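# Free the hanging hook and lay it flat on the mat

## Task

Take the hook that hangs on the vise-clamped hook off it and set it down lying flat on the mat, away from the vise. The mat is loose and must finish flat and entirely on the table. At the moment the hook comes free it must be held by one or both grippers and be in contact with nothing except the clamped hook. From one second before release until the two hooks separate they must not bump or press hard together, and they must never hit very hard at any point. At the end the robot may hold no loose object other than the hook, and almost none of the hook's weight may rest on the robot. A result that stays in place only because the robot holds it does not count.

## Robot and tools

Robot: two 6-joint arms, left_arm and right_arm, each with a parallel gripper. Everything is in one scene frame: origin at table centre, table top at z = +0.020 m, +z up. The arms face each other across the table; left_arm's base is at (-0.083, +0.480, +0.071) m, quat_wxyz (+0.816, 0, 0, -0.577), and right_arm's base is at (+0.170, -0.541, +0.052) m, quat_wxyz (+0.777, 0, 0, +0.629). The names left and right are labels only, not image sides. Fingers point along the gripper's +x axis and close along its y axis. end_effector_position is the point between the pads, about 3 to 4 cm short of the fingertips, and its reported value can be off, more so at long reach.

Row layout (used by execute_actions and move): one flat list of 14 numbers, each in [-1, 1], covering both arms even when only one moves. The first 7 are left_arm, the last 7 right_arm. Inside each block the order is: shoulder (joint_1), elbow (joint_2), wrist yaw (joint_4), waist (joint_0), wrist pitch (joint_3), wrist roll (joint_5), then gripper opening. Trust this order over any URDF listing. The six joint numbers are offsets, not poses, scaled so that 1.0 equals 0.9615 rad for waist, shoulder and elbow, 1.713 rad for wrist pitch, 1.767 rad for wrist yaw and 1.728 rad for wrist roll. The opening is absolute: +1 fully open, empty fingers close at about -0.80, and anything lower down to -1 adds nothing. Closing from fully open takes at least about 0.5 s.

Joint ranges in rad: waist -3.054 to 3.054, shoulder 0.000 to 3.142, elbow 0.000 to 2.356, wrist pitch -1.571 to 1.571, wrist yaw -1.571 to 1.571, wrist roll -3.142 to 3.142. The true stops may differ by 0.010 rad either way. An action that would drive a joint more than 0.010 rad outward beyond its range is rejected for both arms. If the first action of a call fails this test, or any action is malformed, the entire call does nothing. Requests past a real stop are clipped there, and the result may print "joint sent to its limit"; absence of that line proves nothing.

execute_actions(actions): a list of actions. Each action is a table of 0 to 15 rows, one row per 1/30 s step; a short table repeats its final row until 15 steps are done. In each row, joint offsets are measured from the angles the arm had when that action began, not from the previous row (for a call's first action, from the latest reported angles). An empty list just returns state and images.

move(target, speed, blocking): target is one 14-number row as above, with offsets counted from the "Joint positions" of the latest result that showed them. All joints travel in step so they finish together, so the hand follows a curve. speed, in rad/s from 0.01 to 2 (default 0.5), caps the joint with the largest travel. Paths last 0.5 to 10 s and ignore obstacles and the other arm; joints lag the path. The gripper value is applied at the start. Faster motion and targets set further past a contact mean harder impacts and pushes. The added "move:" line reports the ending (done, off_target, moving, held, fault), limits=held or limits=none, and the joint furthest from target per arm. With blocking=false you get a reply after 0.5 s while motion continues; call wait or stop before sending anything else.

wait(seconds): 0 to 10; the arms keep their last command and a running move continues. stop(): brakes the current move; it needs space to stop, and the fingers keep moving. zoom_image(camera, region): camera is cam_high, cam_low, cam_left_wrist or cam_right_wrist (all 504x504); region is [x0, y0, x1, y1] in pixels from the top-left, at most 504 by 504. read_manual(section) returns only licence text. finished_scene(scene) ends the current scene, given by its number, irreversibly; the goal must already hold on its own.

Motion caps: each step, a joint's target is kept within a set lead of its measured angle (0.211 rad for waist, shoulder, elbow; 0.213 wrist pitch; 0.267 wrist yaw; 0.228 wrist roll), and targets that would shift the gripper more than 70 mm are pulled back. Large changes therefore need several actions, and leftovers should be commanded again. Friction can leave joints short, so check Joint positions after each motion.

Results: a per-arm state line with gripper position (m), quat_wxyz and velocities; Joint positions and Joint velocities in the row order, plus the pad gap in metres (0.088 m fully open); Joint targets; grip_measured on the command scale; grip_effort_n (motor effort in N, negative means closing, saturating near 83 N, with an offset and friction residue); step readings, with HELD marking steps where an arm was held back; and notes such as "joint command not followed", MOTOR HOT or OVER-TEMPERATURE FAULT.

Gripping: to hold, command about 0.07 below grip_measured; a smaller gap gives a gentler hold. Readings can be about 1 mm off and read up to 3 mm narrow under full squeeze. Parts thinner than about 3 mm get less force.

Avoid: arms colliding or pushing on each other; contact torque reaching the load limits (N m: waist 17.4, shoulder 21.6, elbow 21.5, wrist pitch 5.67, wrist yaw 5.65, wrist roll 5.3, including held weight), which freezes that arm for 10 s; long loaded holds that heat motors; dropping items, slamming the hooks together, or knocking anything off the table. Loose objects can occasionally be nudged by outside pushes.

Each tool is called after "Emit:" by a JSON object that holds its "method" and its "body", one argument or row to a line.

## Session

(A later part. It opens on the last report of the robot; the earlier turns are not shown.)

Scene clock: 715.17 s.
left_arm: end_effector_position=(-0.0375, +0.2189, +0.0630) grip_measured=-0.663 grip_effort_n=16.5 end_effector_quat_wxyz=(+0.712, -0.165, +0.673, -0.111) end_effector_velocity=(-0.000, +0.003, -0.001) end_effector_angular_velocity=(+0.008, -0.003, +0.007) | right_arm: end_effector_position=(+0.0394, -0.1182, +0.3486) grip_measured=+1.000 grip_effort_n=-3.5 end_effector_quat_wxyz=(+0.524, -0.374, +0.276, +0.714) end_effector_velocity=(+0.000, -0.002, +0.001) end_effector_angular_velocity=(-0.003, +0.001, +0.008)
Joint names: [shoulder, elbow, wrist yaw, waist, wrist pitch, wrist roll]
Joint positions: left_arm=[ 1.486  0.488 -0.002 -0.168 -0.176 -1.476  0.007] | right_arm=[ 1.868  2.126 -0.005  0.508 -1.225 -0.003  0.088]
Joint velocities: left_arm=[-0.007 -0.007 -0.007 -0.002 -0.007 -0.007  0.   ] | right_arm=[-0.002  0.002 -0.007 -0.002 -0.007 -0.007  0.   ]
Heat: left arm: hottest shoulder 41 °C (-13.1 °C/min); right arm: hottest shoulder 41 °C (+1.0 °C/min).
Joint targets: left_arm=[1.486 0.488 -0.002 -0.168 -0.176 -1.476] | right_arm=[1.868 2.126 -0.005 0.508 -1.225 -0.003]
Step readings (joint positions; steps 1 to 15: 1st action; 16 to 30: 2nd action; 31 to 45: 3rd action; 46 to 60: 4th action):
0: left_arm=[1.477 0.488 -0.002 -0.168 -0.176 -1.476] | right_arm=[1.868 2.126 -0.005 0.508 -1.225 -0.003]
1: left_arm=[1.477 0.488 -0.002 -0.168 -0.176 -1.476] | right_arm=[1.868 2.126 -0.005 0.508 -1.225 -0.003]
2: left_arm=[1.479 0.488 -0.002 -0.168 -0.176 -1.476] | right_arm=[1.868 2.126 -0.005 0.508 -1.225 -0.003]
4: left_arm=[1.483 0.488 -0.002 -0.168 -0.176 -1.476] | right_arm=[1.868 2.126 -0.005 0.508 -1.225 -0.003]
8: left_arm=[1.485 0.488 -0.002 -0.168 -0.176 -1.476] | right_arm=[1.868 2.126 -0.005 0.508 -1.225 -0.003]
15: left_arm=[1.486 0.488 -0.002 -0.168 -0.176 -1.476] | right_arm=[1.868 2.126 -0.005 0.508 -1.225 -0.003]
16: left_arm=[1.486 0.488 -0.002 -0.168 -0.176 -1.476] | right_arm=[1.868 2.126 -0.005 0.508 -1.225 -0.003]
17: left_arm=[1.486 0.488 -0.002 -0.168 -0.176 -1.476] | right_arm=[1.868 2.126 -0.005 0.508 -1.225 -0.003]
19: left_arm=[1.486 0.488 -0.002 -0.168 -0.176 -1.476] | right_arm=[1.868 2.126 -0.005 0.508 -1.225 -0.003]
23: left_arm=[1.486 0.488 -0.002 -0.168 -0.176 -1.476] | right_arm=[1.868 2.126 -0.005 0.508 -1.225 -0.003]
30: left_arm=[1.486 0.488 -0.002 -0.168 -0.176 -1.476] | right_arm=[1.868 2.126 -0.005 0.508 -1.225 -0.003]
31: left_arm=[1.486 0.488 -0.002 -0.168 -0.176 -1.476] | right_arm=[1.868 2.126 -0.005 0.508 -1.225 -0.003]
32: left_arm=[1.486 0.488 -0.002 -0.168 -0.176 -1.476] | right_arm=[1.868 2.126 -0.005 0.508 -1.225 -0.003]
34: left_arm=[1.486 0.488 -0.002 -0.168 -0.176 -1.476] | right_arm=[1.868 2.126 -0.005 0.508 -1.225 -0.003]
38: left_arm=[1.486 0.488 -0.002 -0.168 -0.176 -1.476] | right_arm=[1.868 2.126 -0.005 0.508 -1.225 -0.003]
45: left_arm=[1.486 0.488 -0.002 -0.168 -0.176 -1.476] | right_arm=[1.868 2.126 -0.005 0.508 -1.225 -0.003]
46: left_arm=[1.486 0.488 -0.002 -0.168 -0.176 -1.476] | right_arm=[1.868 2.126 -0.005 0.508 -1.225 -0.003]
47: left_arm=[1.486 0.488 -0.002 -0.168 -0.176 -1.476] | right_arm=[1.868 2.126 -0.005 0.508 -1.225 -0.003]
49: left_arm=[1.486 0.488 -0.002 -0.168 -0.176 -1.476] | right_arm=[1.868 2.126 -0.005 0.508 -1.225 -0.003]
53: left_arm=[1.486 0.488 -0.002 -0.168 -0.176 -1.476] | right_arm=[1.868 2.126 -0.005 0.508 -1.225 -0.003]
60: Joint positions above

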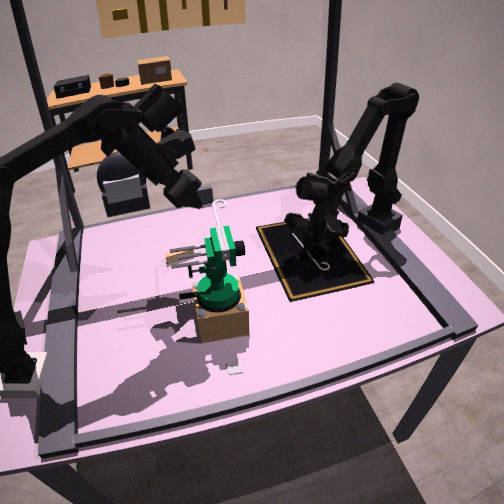

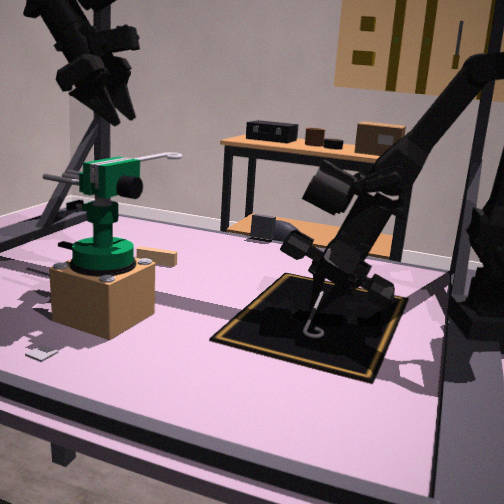

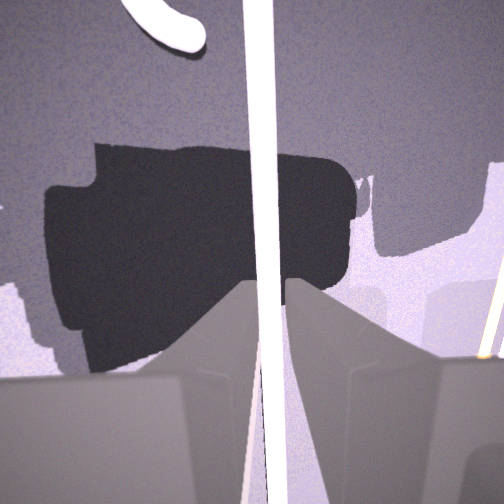

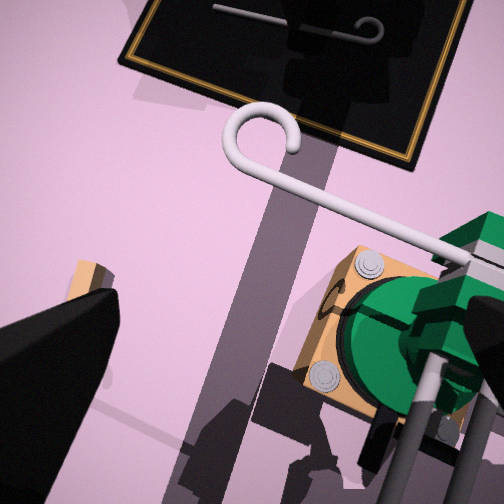

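Emit:
{"method": "execute_actions", "body": {
  "actions": [
    [[0,0,0,0,0,0,-0.62, 0,0,0,0,0,0,1]],
    [[0,0,0,0,0,0,-0.57, 0,0,0,0,0,0,1]]
  ]
}}

Emit:
{"method": "move", "body": {
  "target": [-0.18,0.036,0,0,-0.109,0,-0.57, 0,0,0,0,0,0,1],
  "speed": 0.15
}}

Scene clock: 726.47 s.
left_arm: end_effector_position=(-0.0374, +0.2183, +0.0633) grip_measured=-0.573 grip_effort_n=17.4 end_effector_quat_wxyz=(+0.712, -0.166, +0.673, -0.112) end_effector_velocity=(-0.002, -0.001, +0.002) end_effector_angular_velocity=(-0.005, +0.015, +0.015) | right_arm: end_effector_position=(+0.0394, -0.1182, +0.3486) grip_measured=+1.000 grip_effort_n=-3.5 end_effector_quat_wxyz=(+0.524, -0.374, +0.276, +0.714) end_effector_velocity=(-0.001, -0.005, -0.003) end_effector_angular_velocity=(-0.022, -0.005, +0.013)
Joint names: [shoulder, elbow, wrist yaw, waist, wrist pitch, wrist roll]
Joint positions: left_arm=[ 1.486  0.488 -0.002 -0.168 -0.173 -1.476  0.011] | right_arm=[ 1.868  2.126 -0.005  0.508 -1.225 -0.003  0.088]
Joint velocities: left_arm=[-0.007  0.002  0.007 -0.002 -0.007 -0.022  0.   ] | right_arm=[-0.002 -0.002 -0.007  0.002 -0.022 -0.007  0.   ]
Heat: left arm: hottest shoulder 40 °C (-10.1 °C/min); right arm: hottest shoulder 41 °C (+1.0 °C/min).
Joint targets: left_arm=[1.486 0.488 -0.002 -0.168 -0.175 -1.476] | right_arm=[1.868 2.126 -0.005 0.508 -1.225 -0.003]
Step readings (joint positions; steps 1 to 15: 1st action; 16 to 30: 2nd action):
0: left_arm=[1.486 0.488 -0.002 -0.168 -0.176 -1.476] | right_arm=[1.868 2.126 -0.005 0.508 -1.225 -0.003]
1: left_arm=[1.486 0.488 -0.002 -0.168 -0.176 -1.476] | right_arm=[1.868 2.126 -0.005 0.508 -1.225 -0.003]
2: left_arm=[1.486 0.488 -0.002 -0.168 -0.176 -1.476] | right_arm=[1.868 2.126 -0.005 0.508 -1.225 -0.003]
4: left_arm=[1.486 0.488 -0.002 -0.168 -0.176 -1.476] | right_arm=[1.868 2.126 -0.005 0.508 -1.225 -0.003]
8: left_arm=[1.486 0.488 -0.002 -0.168 -0.175 -1.476] | right_arm=[1.868 2.126 -0.005 0.508 -1.225 -0.003]
15: left_arm=[1.486 0.488 -0.002 -0.168 -0.175 -1.476] | right_arm=[1.868 2.126 -0.005 0.508 -1.225 -0.003]
16: left_arm=[1.486 0.488 -0.002 -0.168 -0.175 -1.476] | right_arm=[1.868 2.126 -0.005 0.508 -1.225 -0.003]
17: left_arm=[1.486 0.488 -0.002 -0.168 -0.174 -1.476] | right_arm=[1.868 2.126 -0.005 0.508 -1.225 -0.003]
19: left_arm=[1.486 0.488 -0.002 -0.168 -0.174 -1.476] | right_arm=[1.868 2.126 -0.005 0.508 -1.225 -0.003]
23: left_arm=[1.486 0.488 -0.002 -0.168 -0.173 -1.476] | right_arm=[1.868 2.126 -0.005 0.508 -1.225 -0.003]
30: Joint positions above

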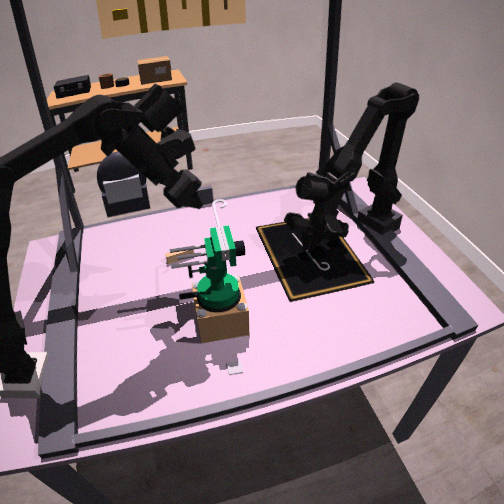

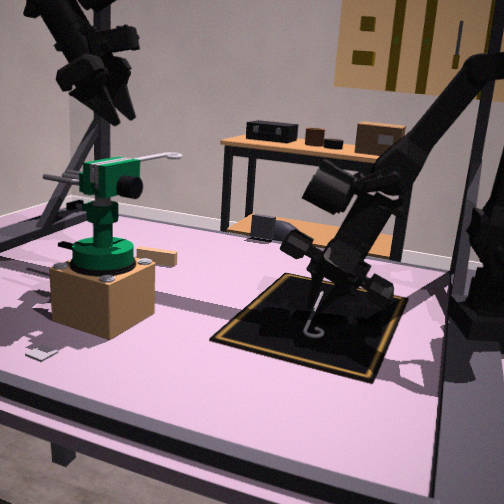

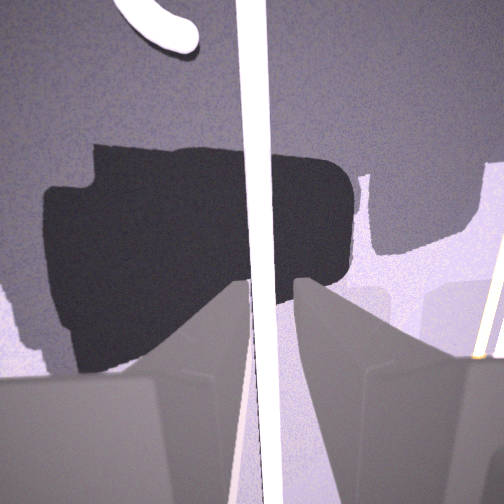

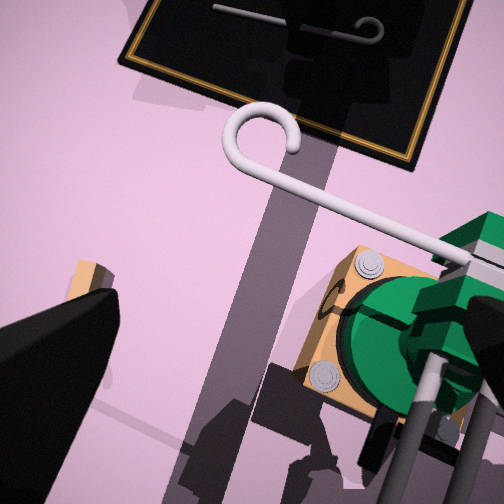

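Scene clock: 728.13 s.
left_arm: end_effector_position=(-0.0396, +0.2309, +0.0939) grip_measured=-0.573 grip_effort_n=16.5 end_effector_quat_wxyz=(+0.712, -0.168, +0.672, -0.114) end_effector_velocity=(+0.001, -0.001, +0.002) end_effector_angular_velocity=(-0.010, -0.012, -0.006) | right_arm: end_effector_position=(+0.0394, -0.1182, +0.3486) grip_measured=+1.000 grip_effort_n=-3.5 end_effector_quat_wxyz=(+0.524, -0.374, +0.276, +0.714) end_effector_velocity=(-0.002, -0.003, -0.001) end_effector_angular_velocity=(-0.011, +0.011, +0.016)
Joint names: [shoulder, elbow, wrist yaw, waist, wrist pitch, wrist roll]
Joint positions: left_arm=[ 1.321  0.511 -0.002 -0.168 -0.357 -1.476  0.011] | right_arm=[ 1.868  2.126 -0.005  0.508 -1.225 -0.003  0.088]
Joint velocities: left_arm=[-0.007 -0.002 -0.007 -0.002  0.007  0.007 -0.   ] | right_arm=[-0.002 -0.002 -0.022 -0.002 -0.007 -0.007  0.   ]
Heat: left arm: hottest shoulder 40 °C (-10.0 °C/min); right arm: hottest shoulder 41 °C (+1.0 °C/min).
Joint targets: left_arm=[1.313 0.522 -0.002 -0.168 -0.359 -1.476] | right_arm=[1.868 2.126 -0.005 0.508 -1.225 -0.003]
move: off_target (left_arm); limits=none; left_arm: farthest joint: the elbow, 0.011 radians from its target (0.035 radians at the start); right_arm: farthest joint: the waist, 0.000 radians from its target (0.000 radians at the start)

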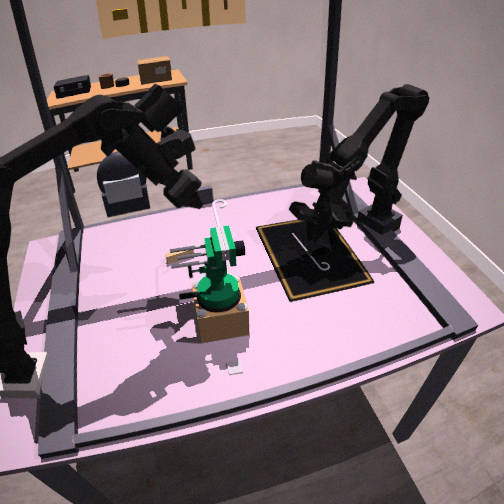

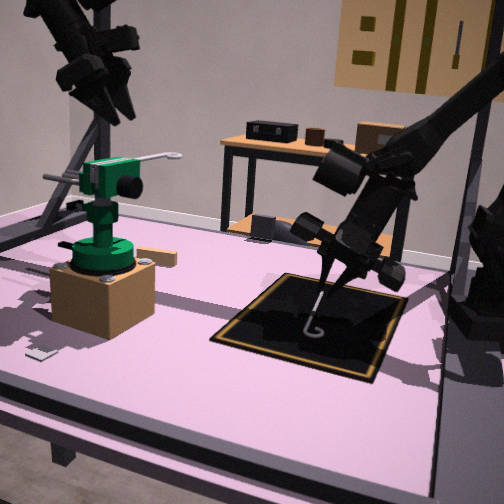

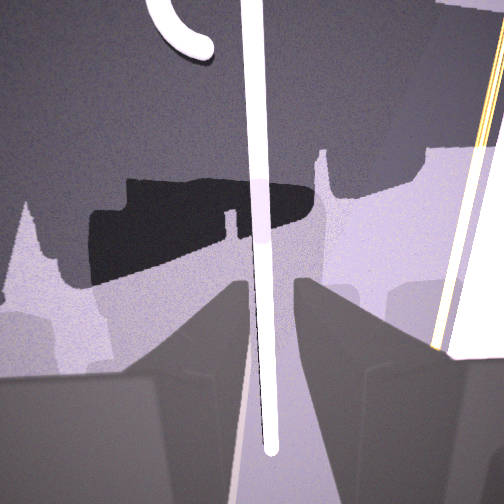

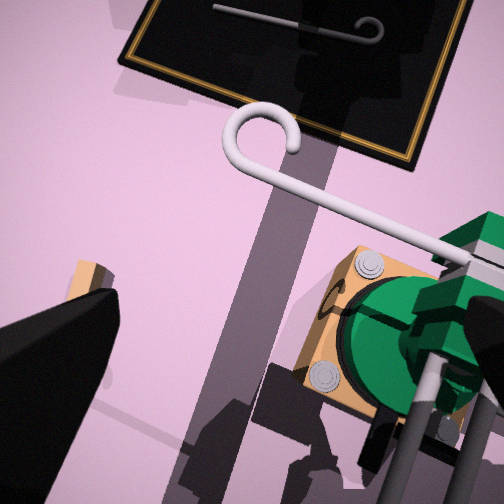

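Emit:
{"method": "move", "body": {
  "target": [-0.29,0.1,0,0,-0.084,0,0.2, 0,0,0,0,0,0,1],
  "speed": 0.5
}}

Emit:
{"method": "zoom_image", "body": {
  "camera": "cam_high",
  "region": [240,190,400,320]
}}

Emit:
{"method": "zoom_image", "body": {
  "camera": "cam_low",
  "region": [200,250,430,400]
}}

Scene clock: 733.63 s.
left_arm: end_effector_position=(-0.0381, +0.2221, +0.1732) grip_measured=+0.197 grip_effort_n=16.0 end_effector_quat_wxyz=(+0.702, -0.240, +0.643, -0.188) end_effector_velocity=(-0.002, +0.000, -0.001) end_effector_angular_velocity=(-0.004, +0.010, -0.001) | right_arm: end_effector_position=(+0.0394, -0.1182, +0.3486) grip_measured=+1.000 grip_effort_n=-3.5 end_effector_quat_wxyz=(+0.524, -0.374, +0.276, +0.714) end_effector_velocity=(+0.004, +0.002, +0.003) end_effector_angular_velocity=(+0.018, -0.018, -0.009)
Joint names: [shoulder, elbow, wrist yaw, waist, wrist pitch, wrist roll]
Joint positions: left_arm=[ 1.048  0.598 -0.002 -0.168 -0.499 -1.476  0.049] | right_arm=[ 1.868  2.126 -0.005  0.508 -1.225 -0.003  0.088]
Joint velocities: left_arm=[-0.002 -0.007  0.007 -0.002  0.007 -0.007 -0.   ] | right_arm=[-0.002  0.002  0.022 -0.002  0.007 -0.007  0.   ]
Heat: left arm: hottest shoulder 40 °C (-8.1 °C/min); right arm: hottest shoulder 41 °C (+1.0 °C/min).
Joint targets: left_arm=[1.042 0.608 -0.002 -0.168 -0.501 -1.476] | right_arm=[1.868 2.126 -0.005 0.508 -1.225 -0.003]
move: done; limits=none; left_arm: farthest joint: the elbow, 0.009 radians from its target (0.096 radians at the start); right_arm: farthest joint: the waist, 0.000 radians from its target (0.000 radians at the start)

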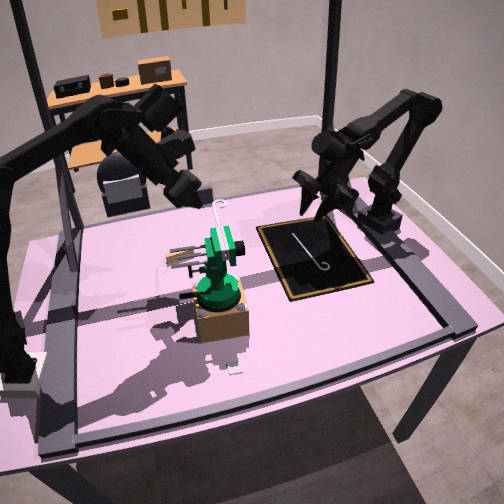

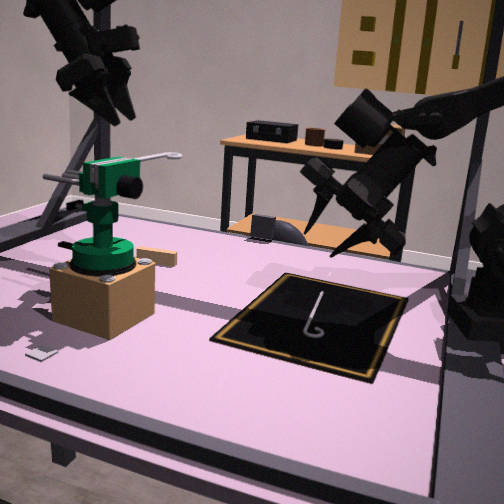

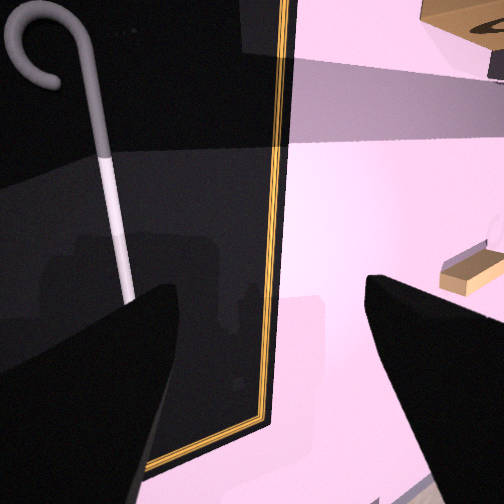

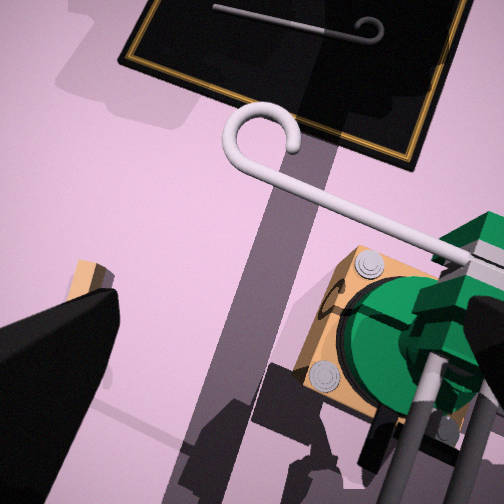

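Region (240, 190, 400, 320) of cam_high's 504x504 image, scaled by 3.150, with more detail than that image has; it fills the top 410 rows of this view, and the rest is white.

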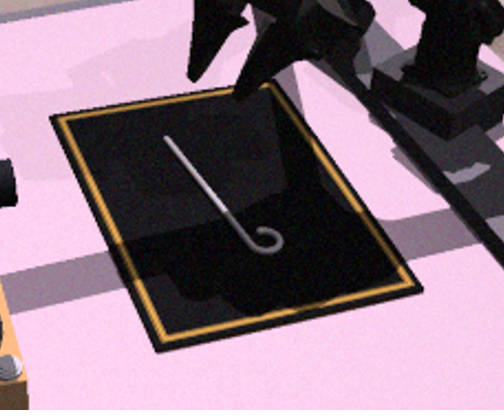

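Region (200, 250, 430, 400) of cam_low's 504x504 image, scaled by 2.191, with more detail than that image has; it fills the top 329 rows of this view, and the rest is white.

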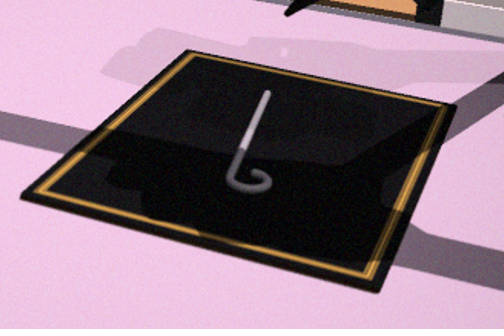

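The hook lies flat in the middle of the mat, and the mat is flat on the table. Ending scene 1.

Emit:
{"method": "finished_scene", "body": {
  "scene": 1
}}

The scene is finished: the task was done.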